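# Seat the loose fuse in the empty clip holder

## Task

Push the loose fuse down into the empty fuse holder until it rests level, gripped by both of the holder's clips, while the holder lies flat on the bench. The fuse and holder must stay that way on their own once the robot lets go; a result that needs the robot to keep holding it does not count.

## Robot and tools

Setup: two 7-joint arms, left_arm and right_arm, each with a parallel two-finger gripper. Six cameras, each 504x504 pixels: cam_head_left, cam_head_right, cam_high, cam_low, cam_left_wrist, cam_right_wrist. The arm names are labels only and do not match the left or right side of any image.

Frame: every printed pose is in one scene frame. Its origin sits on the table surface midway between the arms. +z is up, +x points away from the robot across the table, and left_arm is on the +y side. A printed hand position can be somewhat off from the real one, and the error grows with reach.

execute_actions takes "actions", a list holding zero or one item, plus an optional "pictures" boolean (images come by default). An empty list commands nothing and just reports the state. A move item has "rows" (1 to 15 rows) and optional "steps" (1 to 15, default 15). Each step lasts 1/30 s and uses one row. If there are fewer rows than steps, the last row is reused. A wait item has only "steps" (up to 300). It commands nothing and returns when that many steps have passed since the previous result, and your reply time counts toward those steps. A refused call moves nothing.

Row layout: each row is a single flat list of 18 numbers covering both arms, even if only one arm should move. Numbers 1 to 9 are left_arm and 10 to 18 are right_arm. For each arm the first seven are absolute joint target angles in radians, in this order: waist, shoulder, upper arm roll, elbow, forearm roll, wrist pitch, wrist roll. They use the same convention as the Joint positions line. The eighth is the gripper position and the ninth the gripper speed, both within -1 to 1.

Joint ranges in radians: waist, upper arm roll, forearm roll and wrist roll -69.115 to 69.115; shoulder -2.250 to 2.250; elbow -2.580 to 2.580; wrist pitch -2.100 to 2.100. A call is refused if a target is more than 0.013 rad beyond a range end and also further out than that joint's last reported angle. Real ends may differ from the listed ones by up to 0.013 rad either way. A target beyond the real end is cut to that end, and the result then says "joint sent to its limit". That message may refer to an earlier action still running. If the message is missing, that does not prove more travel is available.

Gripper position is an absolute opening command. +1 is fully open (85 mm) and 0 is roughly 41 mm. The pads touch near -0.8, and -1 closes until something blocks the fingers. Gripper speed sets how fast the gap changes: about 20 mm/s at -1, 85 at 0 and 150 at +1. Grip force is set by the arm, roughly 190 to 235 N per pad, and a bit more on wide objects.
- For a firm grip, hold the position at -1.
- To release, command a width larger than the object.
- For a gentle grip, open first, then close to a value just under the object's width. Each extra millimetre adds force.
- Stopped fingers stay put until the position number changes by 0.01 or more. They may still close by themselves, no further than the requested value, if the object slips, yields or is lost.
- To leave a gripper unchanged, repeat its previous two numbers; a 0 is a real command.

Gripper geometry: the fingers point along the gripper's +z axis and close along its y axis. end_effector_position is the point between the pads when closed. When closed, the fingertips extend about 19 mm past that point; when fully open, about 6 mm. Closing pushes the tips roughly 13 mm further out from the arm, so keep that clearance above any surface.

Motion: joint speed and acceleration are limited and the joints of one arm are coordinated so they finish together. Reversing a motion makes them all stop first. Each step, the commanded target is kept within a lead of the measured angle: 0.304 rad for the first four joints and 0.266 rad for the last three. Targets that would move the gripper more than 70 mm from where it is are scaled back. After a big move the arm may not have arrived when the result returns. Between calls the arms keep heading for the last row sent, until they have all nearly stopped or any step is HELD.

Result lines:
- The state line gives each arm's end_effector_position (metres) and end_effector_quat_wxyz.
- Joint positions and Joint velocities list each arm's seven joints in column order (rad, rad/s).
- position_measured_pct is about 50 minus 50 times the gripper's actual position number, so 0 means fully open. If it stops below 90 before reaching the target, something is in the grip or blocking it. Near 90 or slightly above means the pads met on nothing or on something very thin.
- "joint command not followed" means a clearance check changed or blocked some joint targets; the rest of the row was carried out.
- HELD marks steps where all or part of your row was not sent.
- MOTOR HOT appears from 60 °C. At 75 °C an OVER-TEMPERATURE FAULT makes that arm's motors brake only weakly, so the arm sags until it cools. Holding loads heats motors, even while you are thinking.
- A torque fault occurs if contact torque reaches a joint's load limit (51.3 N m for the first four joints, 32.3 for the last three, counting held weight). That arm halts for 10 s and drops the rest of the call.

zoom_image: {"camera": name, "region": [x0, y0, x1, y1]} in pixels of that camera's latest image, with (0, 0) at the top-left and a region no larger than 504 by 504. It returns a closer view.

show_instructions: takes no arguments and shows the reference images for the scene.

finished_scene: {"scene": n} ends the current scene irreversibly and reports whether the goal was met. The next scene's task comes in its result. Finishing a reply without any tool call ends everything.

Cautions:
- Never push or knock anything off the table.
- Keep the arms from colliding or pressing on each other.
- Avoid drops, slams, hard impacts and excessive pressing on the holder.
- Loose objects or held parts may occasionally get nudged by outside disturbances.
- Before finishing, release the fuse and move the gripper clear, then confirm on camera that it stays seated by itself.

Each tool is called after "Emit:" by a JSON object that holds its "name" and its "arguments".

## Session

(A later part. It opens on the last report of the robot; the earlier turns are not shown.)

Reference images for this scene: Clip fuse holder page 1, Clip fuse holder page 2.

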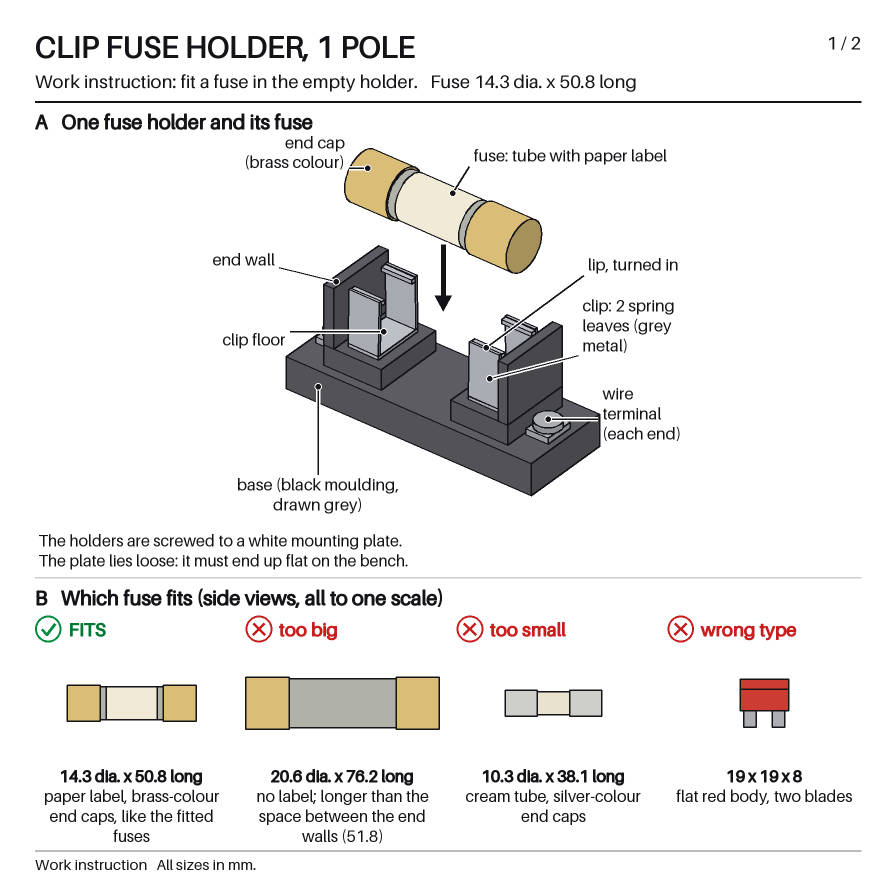

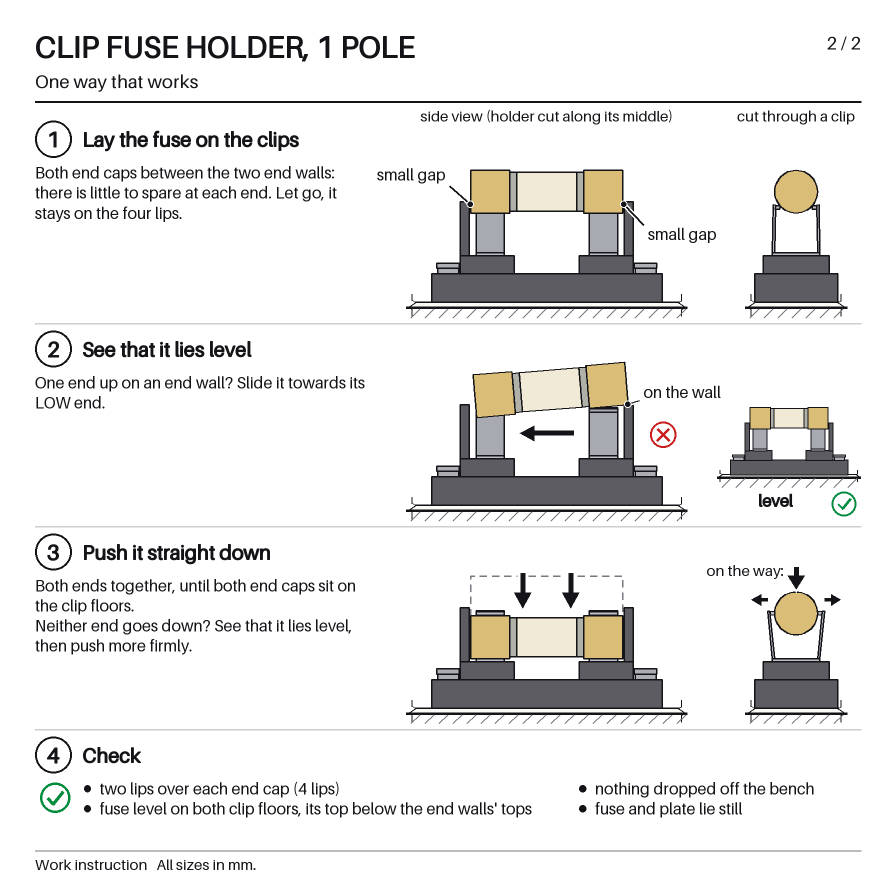

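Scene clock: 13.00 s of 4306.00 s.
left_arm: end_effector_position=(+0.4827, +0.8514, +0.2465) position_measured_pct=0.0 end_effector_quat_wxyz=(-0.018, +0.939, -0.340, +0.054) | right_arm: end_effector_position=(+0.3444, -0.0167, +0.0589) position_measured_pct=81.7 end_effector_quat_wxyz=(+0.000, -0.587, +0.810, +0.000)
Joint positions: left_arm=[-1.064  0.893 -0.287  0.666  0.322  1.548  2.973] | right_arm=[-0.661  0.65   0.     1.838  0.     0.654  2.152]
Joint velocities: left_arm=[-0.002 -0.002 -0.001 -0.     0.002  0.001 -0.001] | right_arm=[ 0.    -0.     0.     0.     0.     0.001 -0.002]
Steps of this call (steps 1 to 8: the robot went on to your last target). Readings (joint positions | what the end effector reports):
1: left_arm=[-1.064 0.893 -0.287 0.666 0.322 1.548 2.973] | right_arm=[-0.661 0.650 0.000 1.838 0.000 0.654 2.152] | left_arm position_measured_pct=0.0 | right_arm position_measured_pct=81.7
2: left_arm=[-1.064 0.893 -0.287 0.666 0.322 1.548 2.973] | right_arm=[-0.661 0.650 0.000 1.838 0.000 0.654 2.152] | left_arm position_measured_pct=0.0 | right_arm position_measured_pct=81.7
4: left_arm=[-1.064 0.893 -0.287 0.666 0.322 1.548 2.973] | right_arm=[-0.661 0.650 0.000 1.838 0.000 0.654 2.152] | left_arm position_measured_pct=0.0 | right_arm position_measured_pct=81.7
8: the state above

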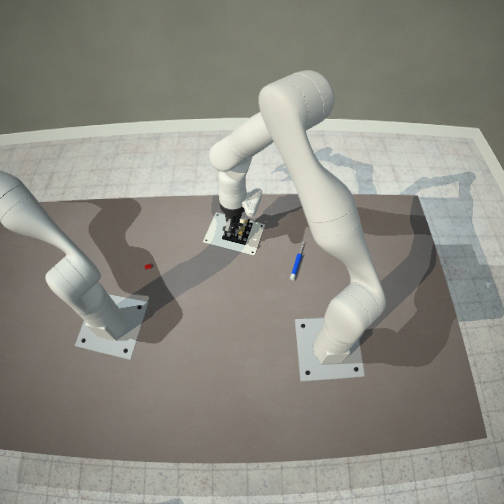

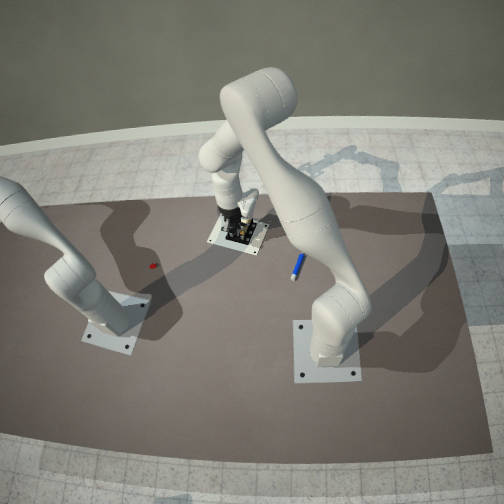

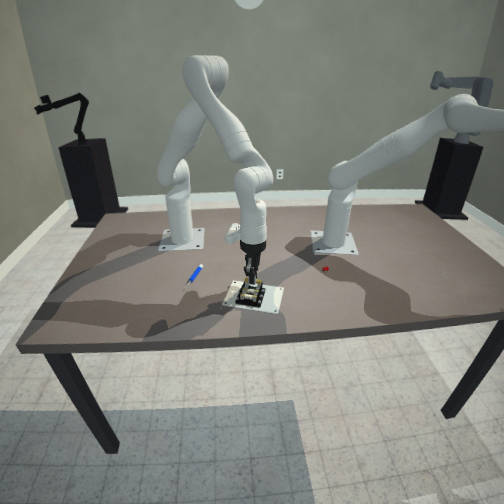

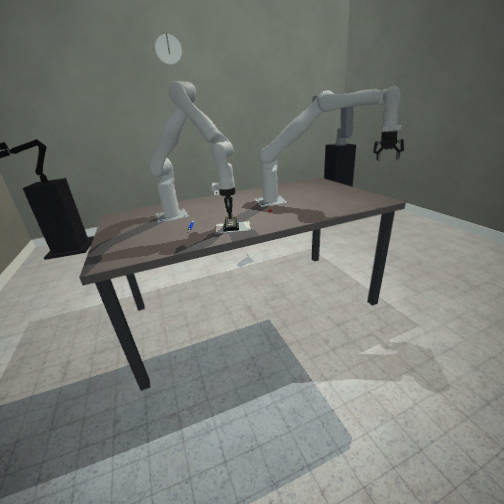

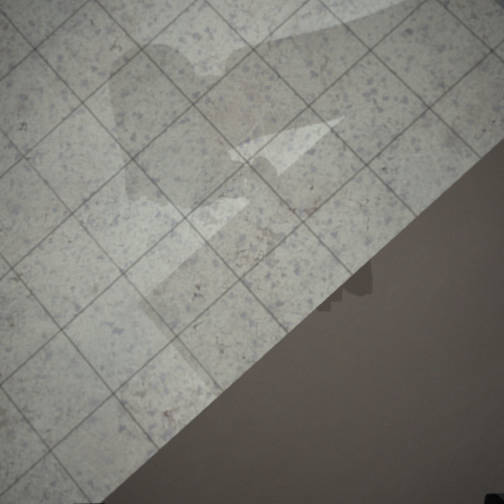

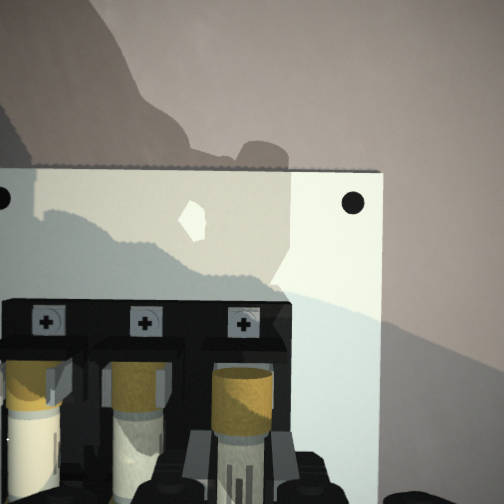

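Emit:
{"name": "execute_actions", "arguments": {"actions": [{"rows": [[-1.064,0.893,-0.287,0.666,0.322,1.548,2.973,1,0,-0.6623,0.6497,0,1.8383,0,0.6536,2.1515,-1,-0.3],[-1.064,0.893,-0.287,0.666,0.322,1.548,2.973,1,0,-0.6623,0.6497,0,1.8383,0,0.6536,2.1515,-1,-0.3],[-1.064,0.893,-0.287,0.666,0.322,1.548,2.973,1,0,-0.6623,0.6497,0,1.8383,0,0.6536,2.1515,-1,-0.3],[-1.064,0.893,-0.287,0.666,0.322,1.548,2.973,1,0,-0.6623,0.6517,0,1.839,0,0.6509,2.1515,-1,-0.3],[-1.064,0.893,-0.287,0.666,0.322,1.548,2.973,1,0,-0.6623,0.6537,0,1.8396,0,0.6483,2.1515,-1,-0.3],[-1.064,0.893,-0.287,0.666,0.322,1.548,2.973,1,0,-0.6623,0.6557,0,1.8402,0,0.6457,2.1515,-1,-0.3],[-1.064,0.893,-0.287,0.666,0.322,1.548,2.973,1,0,-0.6623,0.6577,0,1.8409,0,0.643,2.1515,-1,-0.3],[-1.064,0.893,-0.287,0.666,0.322,1.548,2.973,1,0,-0.6623,0.6597,0,1.8415,0,0.6404,2.1515,-1,-0.3],[-1.064,0.893,-0.287,0.666,0.322,1.548,2.973,1,0,-0.6623,0.6617,0,1.8421,0,0.6378,2.1515,-1,-0.3]], "steps": 15}]}}

Emit:
{"name": "zoom_image", "arguments": {"camera": "cam_right_wrist", "region": [100, 300, 340, 504]}}

Scene clock: 15.67 s of 4306.00 s.
left_arm: end_effector_position=(+0.4827, +0.8514, +0.2465) position_measured_pct=0.0 end_effector_quat_wxyz=(-0.018, +0.939, -0.340, +0.054) | right_arm: end_effector_position=(+0.3440, -0.0165, +0.0531) position_measured_pct=81.7 end_effector_quat_wxyz=(+0.000, -0.587, +0.810, +0.000)
Joint positions: left_arm=[-1.064  0.893 -0.287  0.666  0.322  1.548  2.973] | right_arm=[-0.662  0.661 -0.     1.842 -0.     0.638  2.152]
Joint velocities: left_arm=[-0.001 -0.001  0.    -0.    -0.     0.    -0.003] | right_arm=[ 0.001  0.001  0.    -0.002  0.    -0.     0.001]
Steps of this call (steps 1 to 15: the robot went on to your last target; steps 16 to 65: nothing new was sent; steps 66 to 80: all 15 steps of this action). Readings (joint positions | what the end effector reports):
66: left_arm=[-1.064 0.893 -0.287 0.666 0.322 1.548 2.973] | right_arm=[-0.662 0.650 0.000 1.838 0.000 0.654 2.152] | left_arm position_measured_pct=0.0 | right_arm position_measured_pct=81.7
67: left_arm=[-1.064 0.893 -0.287 0.666 0.322 1.548 2.973] | right_arm=[-0.662 0.650 0.000 1.838 0.000 0.654 2.152] | left_arm position_measured_pct=0.0 | right_arm position_measured_pct=81.7
69: left_arm=[-1.064 0.893 -0.287 0.666 0.322 1.548 2.973] | right_arm=[-0.662 0.650 -0.000 1.838 -0.000 0.653 2.152] | left_arm position_measured_pct=0.0 | right_arm position_measured_pct=81.7
73: left_arm=[-1.064 0.893 -0.287 0.666 0.322 1.548 2.973] | right_arm=[-0.662 0.657 0.000 1.841 0.000 0.644 2.152] | left_arm position_measured_pct=0.0 | right_arm position_measured_pct=81.7
80: the state above

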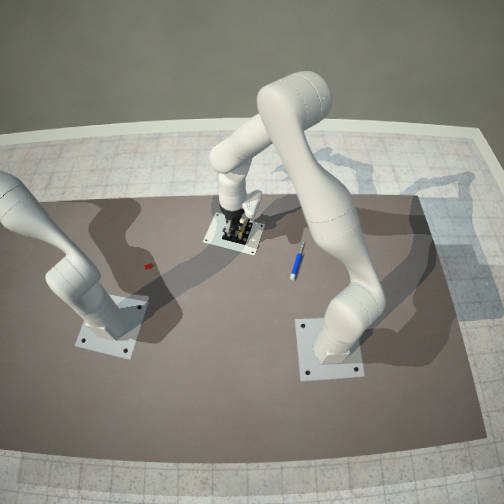

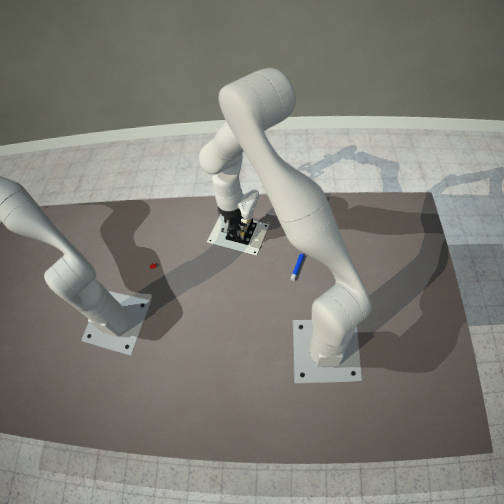

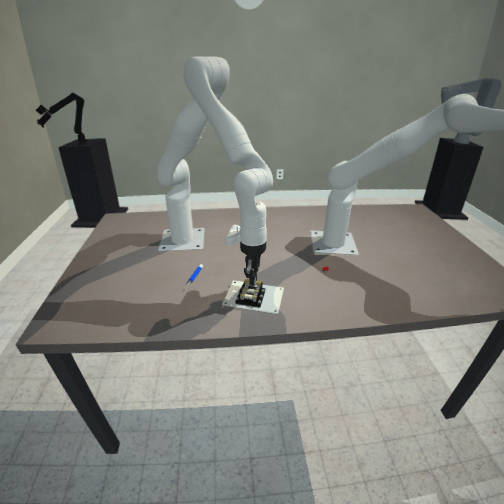

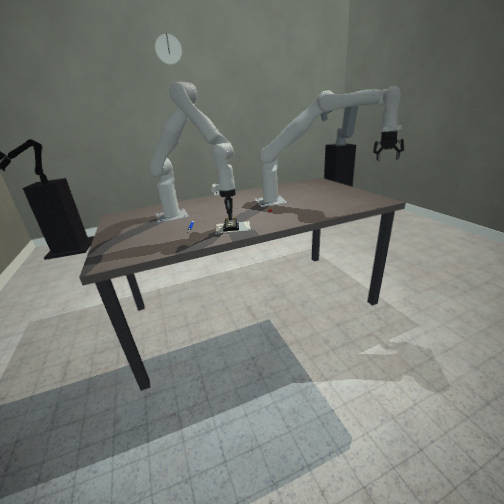

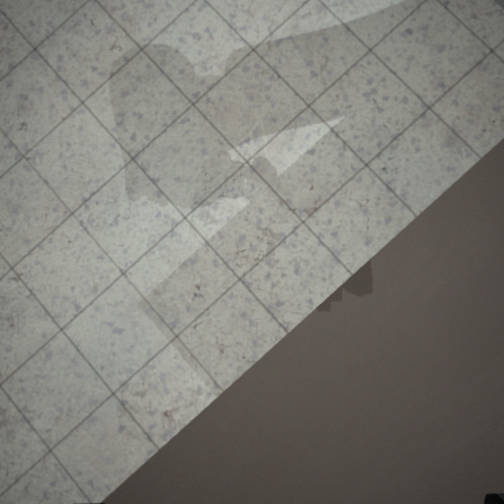

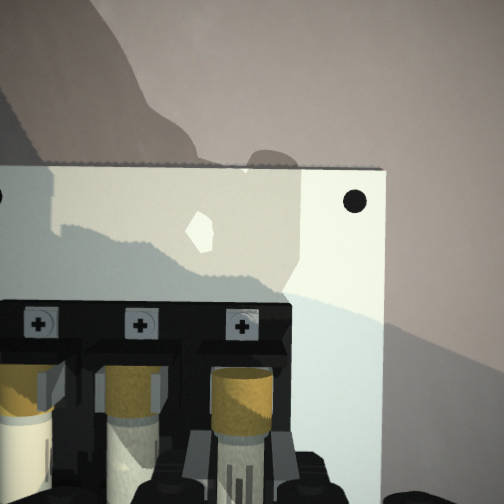

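Region (100, 300, 340, 504) of cam_right_wrist's 504x504 image, scaled by 2.100; it fills the top 428 rows of this view, and the rest is white.

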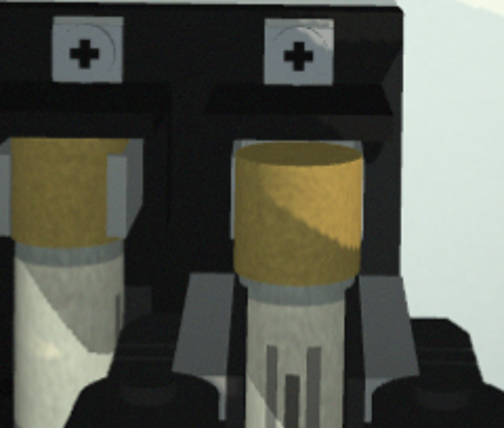

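Emit:
{"name": "execute_actions", "arguments": {"actions": [{"rows": [[-1.064,0.893,-0.287,0.666,0.322,1.548,2.973,1,0,-0.6623,0.6637,0,1.8427,0,0.6352,2.1515,-1,-0.3],[-1.064,0.893,-0.287,0.666,0.322,1.548,2.973,1,0,-0.6623,0.666,0,1.8435,0,0.634,2.1515,-1,-0.3],[-1.064,0.893,-0.287,0.666,0.322,1.548,2.973,1,0,-0.6623,0.6685,0,1.8444,0,0.6327,2.1515,-1,-0.3],[-1.064,0.893,-0.287,0.666,0.322,1.548,2.973,1,0,-0.6623,0.671,0,1.8453,0,0.6314,2.1515,-1,-0.3],[-1.064,0.893,-0.287,0.666,0.322,1.548,2.973,1,0,-0.6623,0.6733,0,1.8462,0,0.6301,2.1515,-1,-0.3],[-1.064,0.893,-0.287,0.666,0.322,1.548,2.973,1,0,-0.6623,0.6755,0,1.8471,0,0.6288,2.1515,-1,-0.3],[-1.064,0.893,-0.287,0.666,0.322,1.548,2.973,1,0,-0.6623,0.6777,0,1.8479,0,0.6275,2.1515,-1,-0.3]], "steps": 13}], "pictures": false}}

Scene clock: 17.10 s of 4306.00 s.
left_arm: end_effector_position=(+0.4827, +0.8514, +0.2465) position_measured_pct=0.0 end_effector_quat_wxyz=(-0.018, +0.939, -0.340, +0.054) | right_arm: end_effector_position=(+0.3440, -0.0164, +0.0510) position_measured_pct=81.7 end_effector_quat_wxyz=(+0.001, -0.587, +0.810, +0.000)
Joint positions: left_arm=[-1.064  0.893 -0.287  0.666  0.322  1.548  2.973] | right_arm=[-0.662  0.665  0.     1.845  0.     0.63   2.152]
Joint velocities: left_arm=[-0.002 -0.001 -0.001  0.     0.002 -0.     0.001] | right_arm=[ 0.     0.001  0.    -0.001  0.    -0.    -0.001]
Steps of this call (steps 1 to 15: the robot went on to your last target; steps 16 to 30: nothing new was sent; steps 31 to 43: all 13 steps of this action). Readings (joint positions | what the end effector reports):
31: left_arm=[-1.064 0.893 -0.287 0.666 0.322 1.548 2.973] | right_arm=[-0.662 0.662 -0.000 1.842 0.000 0.637 2.152] | left_arm position_measured_pct=0.0 | right_arm position_measured_pct=81.7
32: left_arm=[-1.064 0.893 -0.287 0.666 0.322 1.548 2.973] | right_arm=[-0.662 0.663 -0.000 1.842 -0.000 0.636 2.152] | left_arm position_measured_pct=0.0 | right_arm position_measured_pct=81.7
34: left_arm=[-1.064 0.893 -0.287 0.666 0.322 1.548 2.973] | right_arm=[-0.662 0.664 -0.000 1.843 0.000 0.635 2.152] | left_arm position_measured_pct=0.0 | right_arm position_measured_pct=81.7
38: left_arm=[-1.064 0.893 -0.287 0.666 0.322 1.548 2.973] | right_arm=[-0.662 0.665 0.000 1.844 0.000 0.631 2.152] | left_arm position_measured_pct=0.0 | right_arm position_measured_pct=81.7
43: the state above

Emit:
{"name": "execute_actions", "arguments": {"actions": []}}

Emit:
{"name": "zoom_image", "arguments": {"camera": "cam_high", "region": [215, 255, 295, 320]}}

Emit:
{"name": "zoom_image", "arguments": {"camera": "cam_right_wrist", "region": [100, 300, 340, 504]}}

Scene clock: 17.80 s of 4306.00 s.
left_arm: end_effector_position=(+0.4827, +0.8514, +0.2465) position_measured_pct=0.0 end_effector_quat_wxyz=(-0.018, +0.939, -0.340, +0.054) | right_arm: end_effector_position=(+0.3440, -0.0164, +0.0510) position_measured_pct=81.7 end_effector_quat_wxyz=(+0.001, -0.587, +0.810, +0.000)
Joint positions: left_arm=[-1.064  0.893 -0.287  0.666  0.322  1.548  2.973] | right_arm=[-0.662  0.665  0.     1.845  0.     0.63   2.152]
Joint velocities: left_arm=[0.002 0.001 0.    0.    0.    0.    0.   ] | right_arm=[ 0.     0.    -0.     0.001  0.    -0.001  0.   ]
Steps of this call (steps 1 to 15: the robot went on to your last target; steps 16 to 21: nothing new was sent). Readings (joint positions | what the end effector reports):
1: left_arm=[-1.064 0.893 -0.287 0.666 0.322 1.548 2.973] | right_arm=[-0.662 0.665 0.000 1.845 0.000 0.630 2.152] | left_arm position_measured_pct=0.0 | right_arm position_measured_pct=81.7
2: left_arm=[-1.064 0.893 -0.287 0.666 0.322 1.548 2.973] | right_arm=[-0.662 0.665 0.000 1.845 0.000 0.630 2.152] | left_arm position_measured_pct=0.0 | right_arm position_measured_pct=81.7
4: left_arm=[-1.064 0.893 -0.287 0.666 0.322 1.548 2.973] | right_arm=[-0.662 0.665 0.000 1.845 0.000 0.630 2.152] | left_arm position_measured_pct=0.0 | right_arm position_measured_pct=81.7
8: left_arm=[-1.064 0.893 -0.287 0.666 0.322 1.548 2.973] | right_arm=[-0.662 0.665 0.000 1.845 0.000 0.630 2.152] | left_arm position_measured_pct=0.0 | right_arm position_measured_pct=81.7
21: the state above
All arms were judged still, so your last target was given up. Only a new action makes them travel on or press farther. Fingers that are still opening or closing keep moving.

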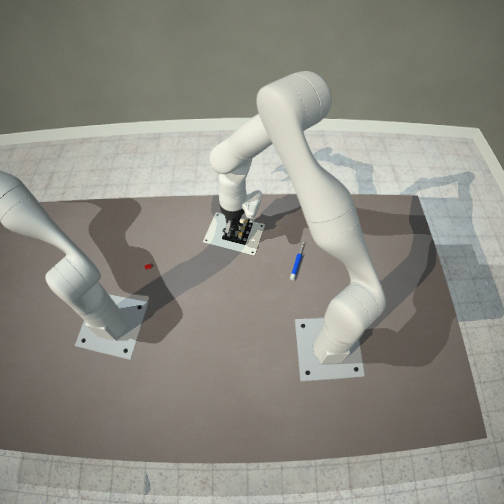

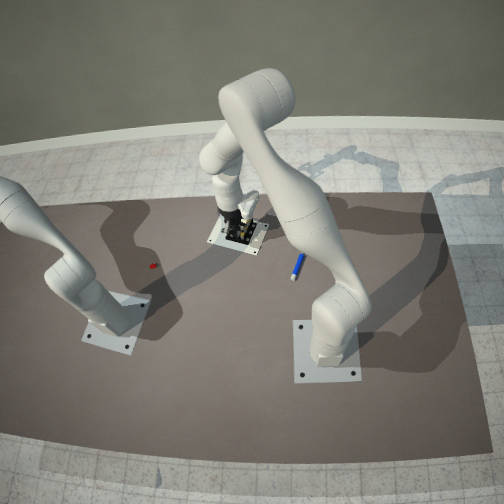

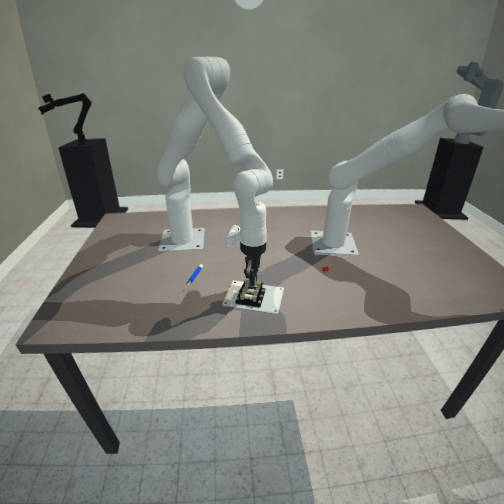

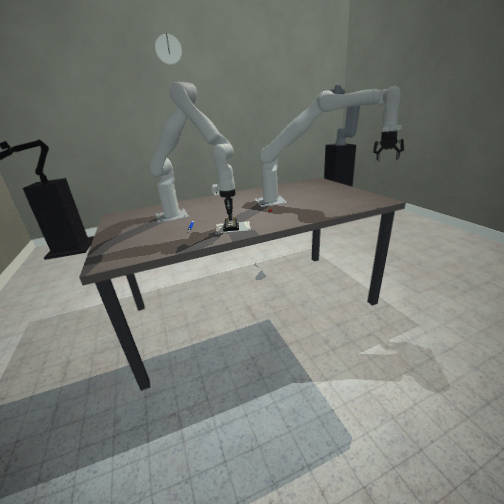

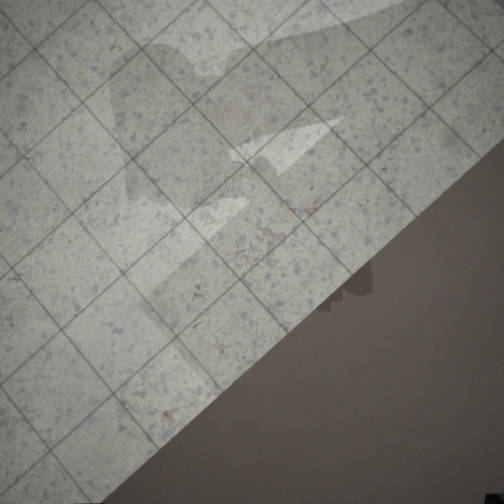

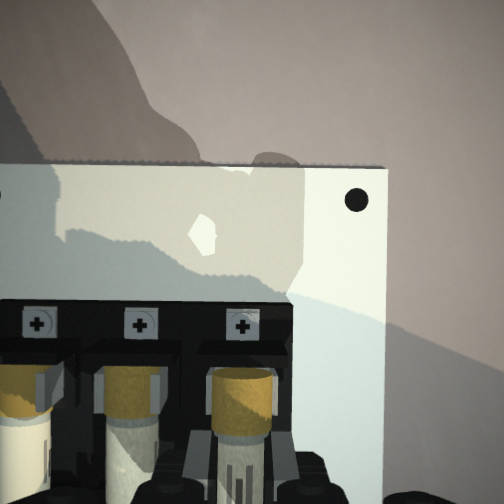

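Region (215, 255, 295, 320) of cam_high's 504x504 image, scaled by 6.300, with more detail than that image has; it fills the top 410 rows of this view, and the rest is white.

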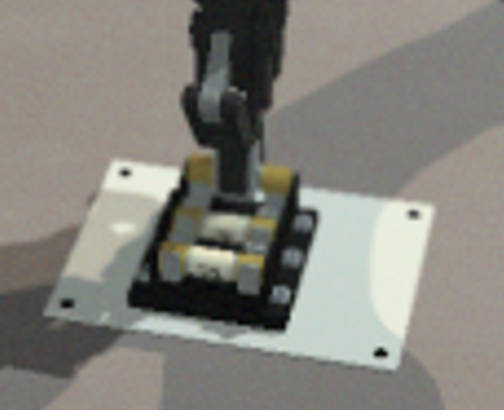

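Region (100, 300, 340, 504) of cam_right_wrist's 504x504 image, scaled by 2.100; it fills the top 428 rows of this view, and the rest is white.

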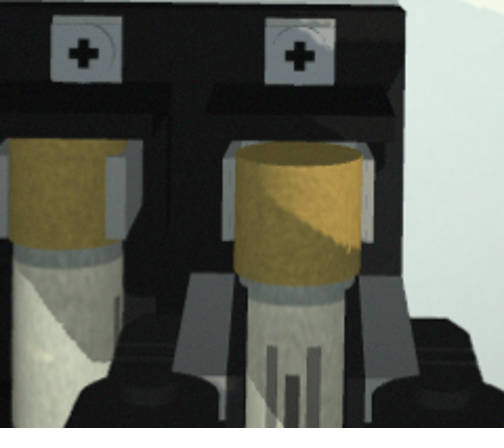

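Emit:
{"name": "execute_actions", "arguments": {"actions": [{"rows": [[-1.064,0.893,-0.287,0.666,0.322,1.548,2.973,1,0,-0.6623,0.679,0,1.849,0,0.6305,2.1515,-1,-0.3],[-1.064,0.893,-0.287,0.666,0.322,1.548,2.973,1,0,-0.6623,0.6805,0,1.8495,0,0.63,2.1515,-1,-0.3],[-1.064,0.893,-0.287,0.666,0.322,1.548,2.973,1,0,-0.6623,0.682,0,1.85,0,0.6295,2.1515,-1,-0.3],[-1.064,0.893,-0.287,0.666,0.322,1.548,2.973,1,0,-0.6623,0.6835,0,1.8505,0,0.629,2.1515,-1,-0.3],[-1.064,0.893,-0.287,0.666,0.322,1.548,2.973,1,0,-0.6623,0.685,0,1.851,0,0.628,2.1515,-1,-0.3]], "steps": 10}], "pictures": false}}

Scene clock: 19.07 s of 4306.00 s.
left_arm: end_effector_position=(+0.4827, +0.8514, +0.2465) position_measured_pct=0.0 end_effector_quat_wxyz=(-0.018, +0.939, -0.340, +0.054) | right_arm: end_effector_position=(+0.3438, -0.0165, +0.0492) position_measured_pct=81.7 end_effector_quat_wxyz=(-0.000, -0.587, +0.810, -0.000)
Joint positions: left_arm=[-1.064  0.893 -0.287  0.666  0.322  1.548  2.973] | right_arm=[-0.663  0.669 -0.     1.845  0.     0.628  2.152]
Joint velocities: left_arm=[-0.001  0.002  0.003 -0.     0.002  0.    -0.001] | right_arm=[ 0.     0.006 -0.    -0.     0.    -0.004  0.   ]
Steps of this call (steps 1 to 28: nothing new was sent; steps 29 to 38: all 10 steps of this action). Readings (joint positions | what the end effector reports):
29: left_arm=[-1.064 0.893 -0.287 0.666 0.322 1.548 2.973] | right_arm=[-0.662 0.665 0.000 1.845 0.000 0.631 2.152] | left_arm position_measured_pct=0.0 | right_arm position_measured_pct=81.7
30: left_arm=[-1.064 0.893 -0.287 0.666 0.322 1.548 2.973] | right_arm=[-0.663 0.666 -0.000 1.844 0.000 0.631 2.152] | left_arm position_measured_pct=0.0 | right_arm position_measured_pct=81.7
32: left_arm=[-1.064 0.893 -0.287 0.666 0.322 1.548 2.973] | right_arm=[-0.663 0.667 0.000 1.844 0.000 0.631 2.152] | left_arm position_measured_pct=0.0 | right_arm position_measured_pct=81.7
36: left_arm=[-1.064 0.893 -0.287 0.666 0.322 1.548 2.973] | right_arm=[-0.663 0.669 -0.000 1.845 0.000 0.629 2.152] | left_arm position_measured_pct=0.0 | right_arm position_measured_pct=81.7
38: the state above

Emit:
{"name": "execute_actions", "arguments": {"actions": [{"rows": [[-1.064,0.893,-0.287,0.666,0.322,1.548,2.973,1,0,-0.6623,0.6862,0,1.8511,0,0.6266,2.1515,-1,-0.3],[-1.064,0.893,-0.287,0.666,0.322,1.548,2.973,1,0,-0.6623,0.6874,0,1.8512,0,0.6252,2.1515,-1,-0.3],[-1.064,0.893,-0.287,0.666,0.322,1.548,2.973,1,0,-0.6623,0.6886,0,1.8514,0,0.6238,2.1515,-1,-0.3],[-1.064,0.893,-0.287,0.666,0.322,1.548,2.973,1,0,-0.6623,0.6897,0,1.8515,0,0.6224,2.1515,-1,-0.3],[-1.064,0.893,-0.287,0.666,0.322,1.548,2.973,1,0,-0.6623,0.6905,0,1.8515,0,0.621,2.1515,-1,-0.3],[-1.064,0.893,-0.287,0.666,0.322,1.548,2.973,1,0,-0.6623,0.6905,0,1.8515,0,0.6195,2.1515,-1,-0.3],[-1.064,0.893,-0.287,0.666,0.322,1.548,2.973,1,0,-0.6623,0.6905,0,1.8515,0,0.618,2.1515,-1,-0.3]], "steps": 10}], "pictures": false}}

Scene clock: 20.40 s of 4306.00 s.
left_arm: end_effector_position=(+0.4827, +0.8514, +0.2465) position_measured_pct=0.0 end_effector_quat_wxyz=(-0.018, +0.939, -0.340, +0.054) | right_arm: end_effector_position=(+0.3411, -0.0189, +0.0405) position_measured_pct=81.7 end_effector_quat_wxyz=(-0.006, -0.587, +0.810, -0.000)
Joint positions: left_arm=[-1.064  0.893 -0.287  0.666  0.322  1.548  2.973] | right_arm=[-0.662  0.687  0.     1.849  0.     0.617  2.152]
Joint velocities: left_arm=[-0.001 -0.001 -0.003  0.     0.001 -0.001  0.001] | right_arm=[-0.001  0.008 -0.    -0.001  0.    -0.003 -0.002]
Steps of this call (steps 1 to 15: the robot went on to your last target; steps 16 to 30: nothing new was sent; steps 31 to 40: all 10 steps of this action). Readings (joint positions | what the end effector reports):
31: left_arm=[-1.064 0.893 -0.287 0.666 0.322 1.548 2.973] | right_arm=[-0.663 0.673 0.000 1.844 0.000 0.627 2.152] | left_arm position_measured_pct=0.0 | right_arm position_measured_pct=81.7
32: left_arm=[-1.064 0.893 -0.287 0.666 0.322 1.548 2.973] | right_arm=[-0.663 0.674 0.000 1.844 0.000 0.626 2.152] | left_arm position_measured_pct=0.0 | right_arm position_measured_pct=81.7
34: left_arm=[-1.064 0.893 -0.287 0.666 0.322 1.548 2.973] | right_arm=[-0.662 0.678 0.000 1.845 0.000 0.622 2.152] | left_arm position_measured_pct=0.0 | right_arm position_measured_pct=81.7
38: left_arm=[-1.064 0.893 -0.287 0.666 0.322 1.548 2.973] | right_arm=[-0.662 0.686 0.000 1.849 0.000 0.618 2.152] | left_arm position_measured_pct=0.0 | right_arm position_measured_pct=81.7
40: the state above

Emit:
{"name": "execute_actions", "arguments": {"actions": [{"rows": [[-1.064,0.893,-0.287,0.666,0.322,1.548,2.973,1,0,-0.6623,0.688,0,1.854,0,0.611,2.1515,-1,-0.3],[-1.064,0.893,-0.287,0.666,0.322,1.548,2.973,1,0,-0.6623,0.6873,0,1.8578,0,0.604,2.1515,-1,-0.3],[-1.064,0.893,-0.287,0.666,0.322,1.548,2.973,1,0,-0.6623,0.6867,0,1.8615,0,0.597,2.1515,-1,-0.3],[-1.064,0.893,-0.287,0.666,0.322,1.548,2.973,1,0,-0.6623,0.686,0,1.8653,0,0.5903,2.1515,-1,-0.3]], "steps": 13}], "pictures": false}}

Scene clock: 21.53 s of 4306.00 s.
left_arm: end_effector_position=(+0.4827, +0.8514, +0.2465) position_measured_pct=0.0 end_effector_quat_wxyz=(-0.018, +0.939, -0.340, +0.054) | right_arm: end_effector_position=(+0.3410, -0.0188, +0.0396) position_measured_pct=81.7 end_effector_quat_wxyz=(+0.001, -0.587, +0.810, +0.000)
Joint positions: left_arm=[-1.064  0.893 -0.287  0.666  0.322  1.548  2.973] | right_arm=[-0.662  0.682 -0.     1.865 -0.     0.592  2.152]
Joint velocities: left_arm=[-0.002 -0.002 -0.    -0.     0.001  0.001 -0.   ] | right_arm=[ 0.001  0.    -0.     0.001  0.     0.    -0.   ]
Steps of this call (steps 1 to 15: the robot went on to your last target; steps 16 to 21: nothing new was sent; steps 22 to 34: all 13 steps of this action). Readings (joint positions | what the end effector reports):
22: left_arm=[-1.064 0.893 -0.287 0.666 0.322 1.548 2.973] | right_arm=[-0.662 0.687 0.000 1.850 0.000 0.616 2.152] | left_arm position_measured_pct=0.0 | right_arm position_measured_pct=81.7
23: left_arm=[-1.064 0.893 -0.287 0.666 0.322 1.548 2.973] | right_arm=[-0.662 0.686 0.000 1.852 0.000 0.612 2.152] | left_arm position_measured_pct=0.0 | right_arm position_measured_pct=81.7
25: left_arm=[-1.064 0.893 -0.287 0.666 0.322 1.548 2.973] | right_arm=[-0.662 0.685 -0.000 1.859 0.000 0.601 2.152] | left_arm position_measured_pct=0.0 | right_arm position_measured_pct=81.7
29: left_arm=[-1.064 0.893 -0.287 0.666 0.322 1.548 2.973] | right_arm=[-0.662 0.682 -0.000 1.865 -0.000 0.592 2.152] | left_arm position_measured_pct=0.0 | right_arm position_measured_pct=81.7
34: the state above

Emit:
{"name": "execute_actions", "arguments": {"actions": [{"rows": [[-1.064,0.893,-0.287,0.666,0.322,1.548,2.973,1,0,-0.6623,0.6825,0,1.8648,0,0.593,2.1515,-0.45,-0.3]], "steps": 11}], "pictures": false}}

Emit:
{"name": "execute_actions", "arguments": {"actions": [{"rows": [[-1.064,0.893,-0.287,0.666,0.322,1.548,2.973,1,0,-0.6623,0.622,0,1.847,0,0.672,2.1515,-0.45,-0.3]], "steps": 9}], "pictures": false}}

Emit:
{"name": "execute_actions", "arguments": {"actions": [{"rows": [[-1.064,0.893,-0.287,0.666,0.322,1.548,2.973,1,0,-0.712,0.6076,0,1.6907,0,0.8433,2.10,1,0.5]], "steps": 15}]}}

Scene clock: 22.70 s of 4306.00 s.
left_arm: end_effector_position=(+0.4827, +0.8514, +0.2465) position_measured_pct=0.0 end_effector_quat_wxyz=(-0.018, +0.939, -0.340, +0.054) | right_arm: end_effector_position=(+0.3410, -0.0190, +0.0396) position_measured_pct=72.6 end_effector_quat_wxyz=(+0.001, -0.587, +0.810, +0.000)
Joint positions: left_arm=[-1.064  0.893 -0.287  0.666  0.322  1.548  2.973] | right_arm=[-0.662  0.682  0.     1.865  0.     0.593  2.152]
Joint velocities: left_arm=[-0.    -0.    -0.001 -0.     0.     0.002 -0.001] | right_arm=[-0.     0.001  0.    -0.001 -0.    -0.     0.002]
Steps of this call (steps 1 to 15: the robot went on to your last target; steps 16 to 24: nothing new was sent; steps 25 to 35: all 11 steps of this action). Readings (joint positions | what the end effector reports):
25: left_arm=[-1.064 0.893 -0.287 0.666 0.322 1.548 2.973] | right_arm=[-0.662 0.681 -0.000 1.865 -0.000 0.592 2.152] | left_arm position_measured_pct=0.0 | right_arm position_measured_pct=81.7
26: left_arm=[-1.064 0.893 -0.287 0.666 0.322 1.548 2.973] | right_arm=[-0.662 0.681 0.000 1.865 0.000 0.593 2.152] | left_arm position_measured_pct=0.0 | right_arm position_measured_pct=81.7
28: left_arm=[-1.064 0.893 -0.287 0.666 0.322 1.548 2.973] | right_arm=[-0.662 0.682 -0.000 1.865 0.000 0.593 2.152] | left_arm position_measured_pct=0.0 | right_arm position_measured_pct=78.2
32: left_arm=[-1.064 0.893 -0.287 0.666 0.322 1.548 2.973] | right_arm=[-0.662 0.682 -0.000 1.865 0.000 0.593 2.152] | left_arm position_measured_pct=0.0 | right_arm position_measured_pct=73.0
35: the state above

Scene clock: 23.00 s of 4306.00 s.
left_arm: end_effector_position=(+0.4827, +0.8514, +0.2465) position_measured_pct=0.0 end_effector_quat_wxyz=(-0.018, +0.939, -0.340, +0.054) | right_arm: end_effector_position=(+0.3402, -0.0196, +0.0685) position_measured_pct=72.6 end_effector_quat_wxyz=(-0.001, -0.587, +0.810, -0.000)
Joint positions: left_arm=[-1.064  0.893 -0.287  0.666  0.322  1.548  2.973] | right_arm=[-0.662  0.625  0.     1.847  0.     0.672  2.151]
Joint velocities: left_arm=[ 0.001  0.    -0.003  0.     0.002  0.001  0.003] | right_arm=[-0.    -0.019 -0.001  0.007 -0.     0.012  0.002]
Steps of this call (steps 1 to 9: all 9 steps of this action). Readings (joint positions | what the end effector reports):
1: left_arm=[-1.064 0.893 -0.287 0.666 0.322 1.548 2.973] | right_arm=[-0.662 0.681 -0.000 1.865 0.000 0.594 2.152] | left_arm position_measured_pct=0.0 | right_arm position_measured_pct=72.6
2: left_arm=[-1.064 0.893 -0.287 0.666 0.322 1.548 2.973] | right_arm=[-0.662 0.675 -0.000 1.864 -0.000 0.601 2.151] | left_arm position_measured_pct=0.0 | right_arm position_measured_pct=72.6
4: left_arm=[-1.064 0.893 -0.287 0.666 0.322 1.548 2.973] | right_arm=[-0.662 0.646 -0.000 1.856 -0.000 0.635 2.151] | left_arm position_measured_pct=0.0 | right_arm position_measured_pct=72.6
8: left_arm=[-1.064 0.893 -0.287 0.666 0.322 1.548 2.973] | right_arm=[-0.662 0.625 0.000 1.847 0.000 0.671 2.152] | left_arm position_measured_pct=0.0 | right_arm position_measured_pct=72.6
9: the state above

Scene clock: 23.50 s of 4306.00 s.
left_arm: end_effector_position=(+0.4827, +0.8514, +0.2465) position_measured_pct=0.0 end_effector_quat_wxyz=(-0.018, +0.939, -0.340, +0.054) | right_arm: end_effector_position=(+0.3529, +0.0203, +0.1100) position_measured_pct=21.8 end_effector_quat_wxyz=(+0.000, -0.586, +0.811, +0.000)
Joint positions: left_arm=[-1.064  0.893 -0.287  0.666  0.322  1.548  2.973] | right_arm=[-0.711  0.607 -0.     1.691  0.     0.843  2.1  ]
Joint velocities: left_arm=[ 0.    -0.001 -0.002  0.     0.001 -0.    -0.   ] | right_arm=[-0.006  0.001  0.001 -0.     0.     0.002 -0.   ]
Steps of this call (steps 1 to 15: all 15 steps of this action). Readings (joint positions | what the end effector reports):
1: left_arm=[-1.064 0.893 -0.287 0.666 0.322 1.548 2.973] | right_arm=[-0.663 0.624 0.000 1.846 0.000 0.673 2.151] | left_arm position_measured_pct=0.0 | right_arm position_measured_pct=72.6
2: left_arm=[-1.064 0.893 -0.287 0.666 0.322 1.548 2.973] | right_arm=[-0.665 0.623 0.001 1.841 0.000 0.679 2.150] | left_arm position_measured_pct=0.0 | right_arm position_measured_pct=71.8
4: left_arm=[-1.064 0.893 -0.287 0.666 0.322 1.548 2.973] | right_arm=[-0.674 0.620 0.001 1.815 0.000 0.709 2.141] | left_arm position_measured_pct=0.0 | right_arm position_measured_pct=66.3
8: left_arm=[-1.064 0.893 -0.287 0.666 0.322 1.548 2.973] | right_arm=[-0.703 0.611 -0.000 1.720 -0.000 0.810 2.110] | left_arm position_measured_pct=0.0 | right_arm position_measured_pct=50.8
15: the state above

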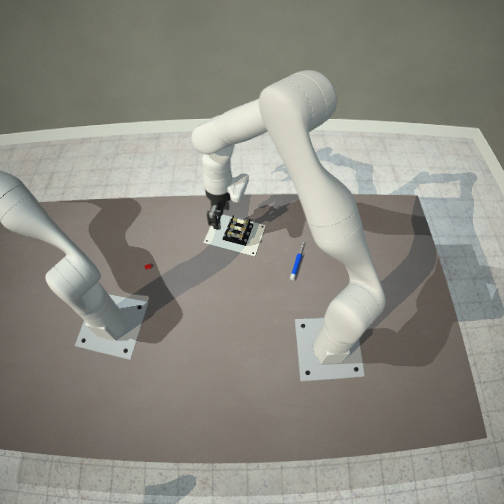

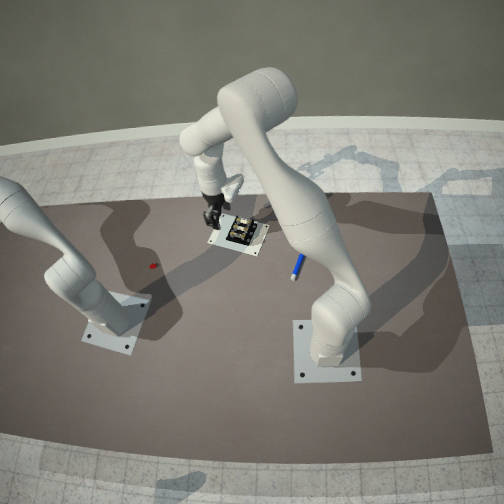

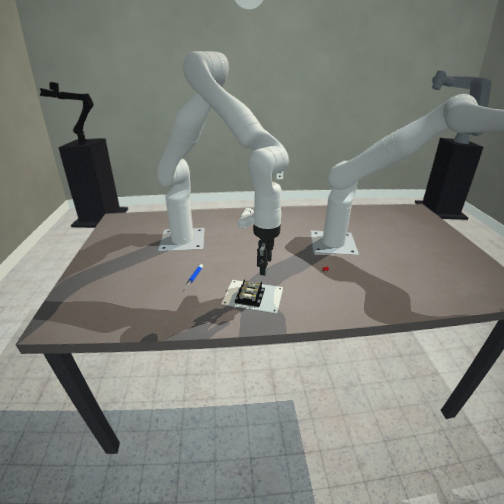

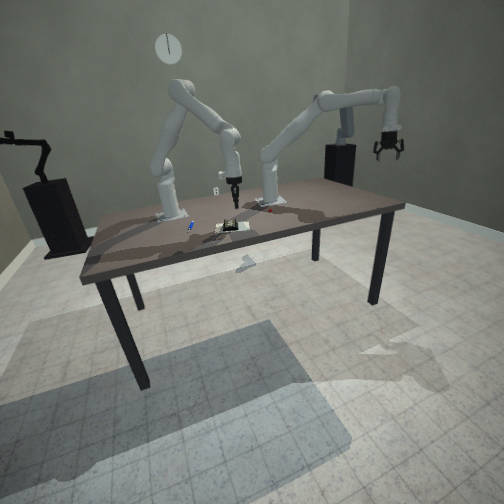

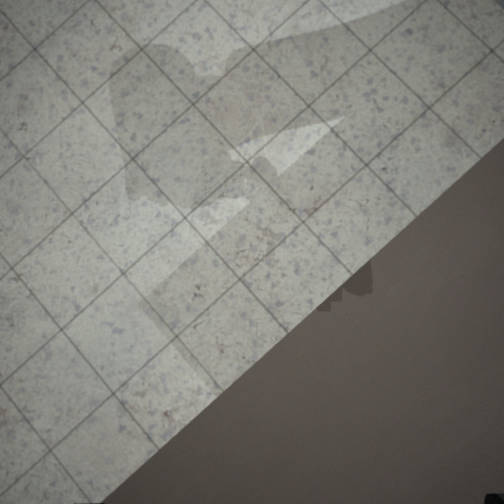

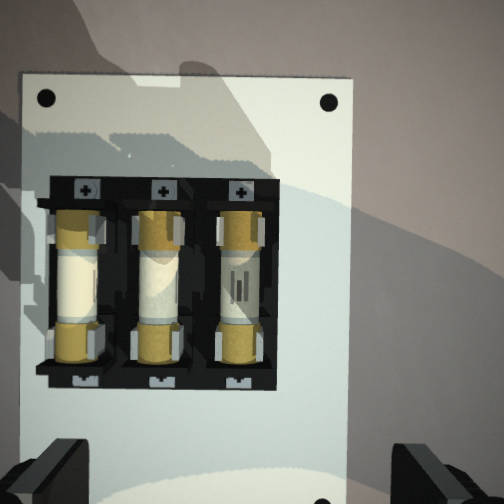

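Emit:
{"name": "finished_scene", "arguments": {"scene": 2}}

The scene is finished: the task was done.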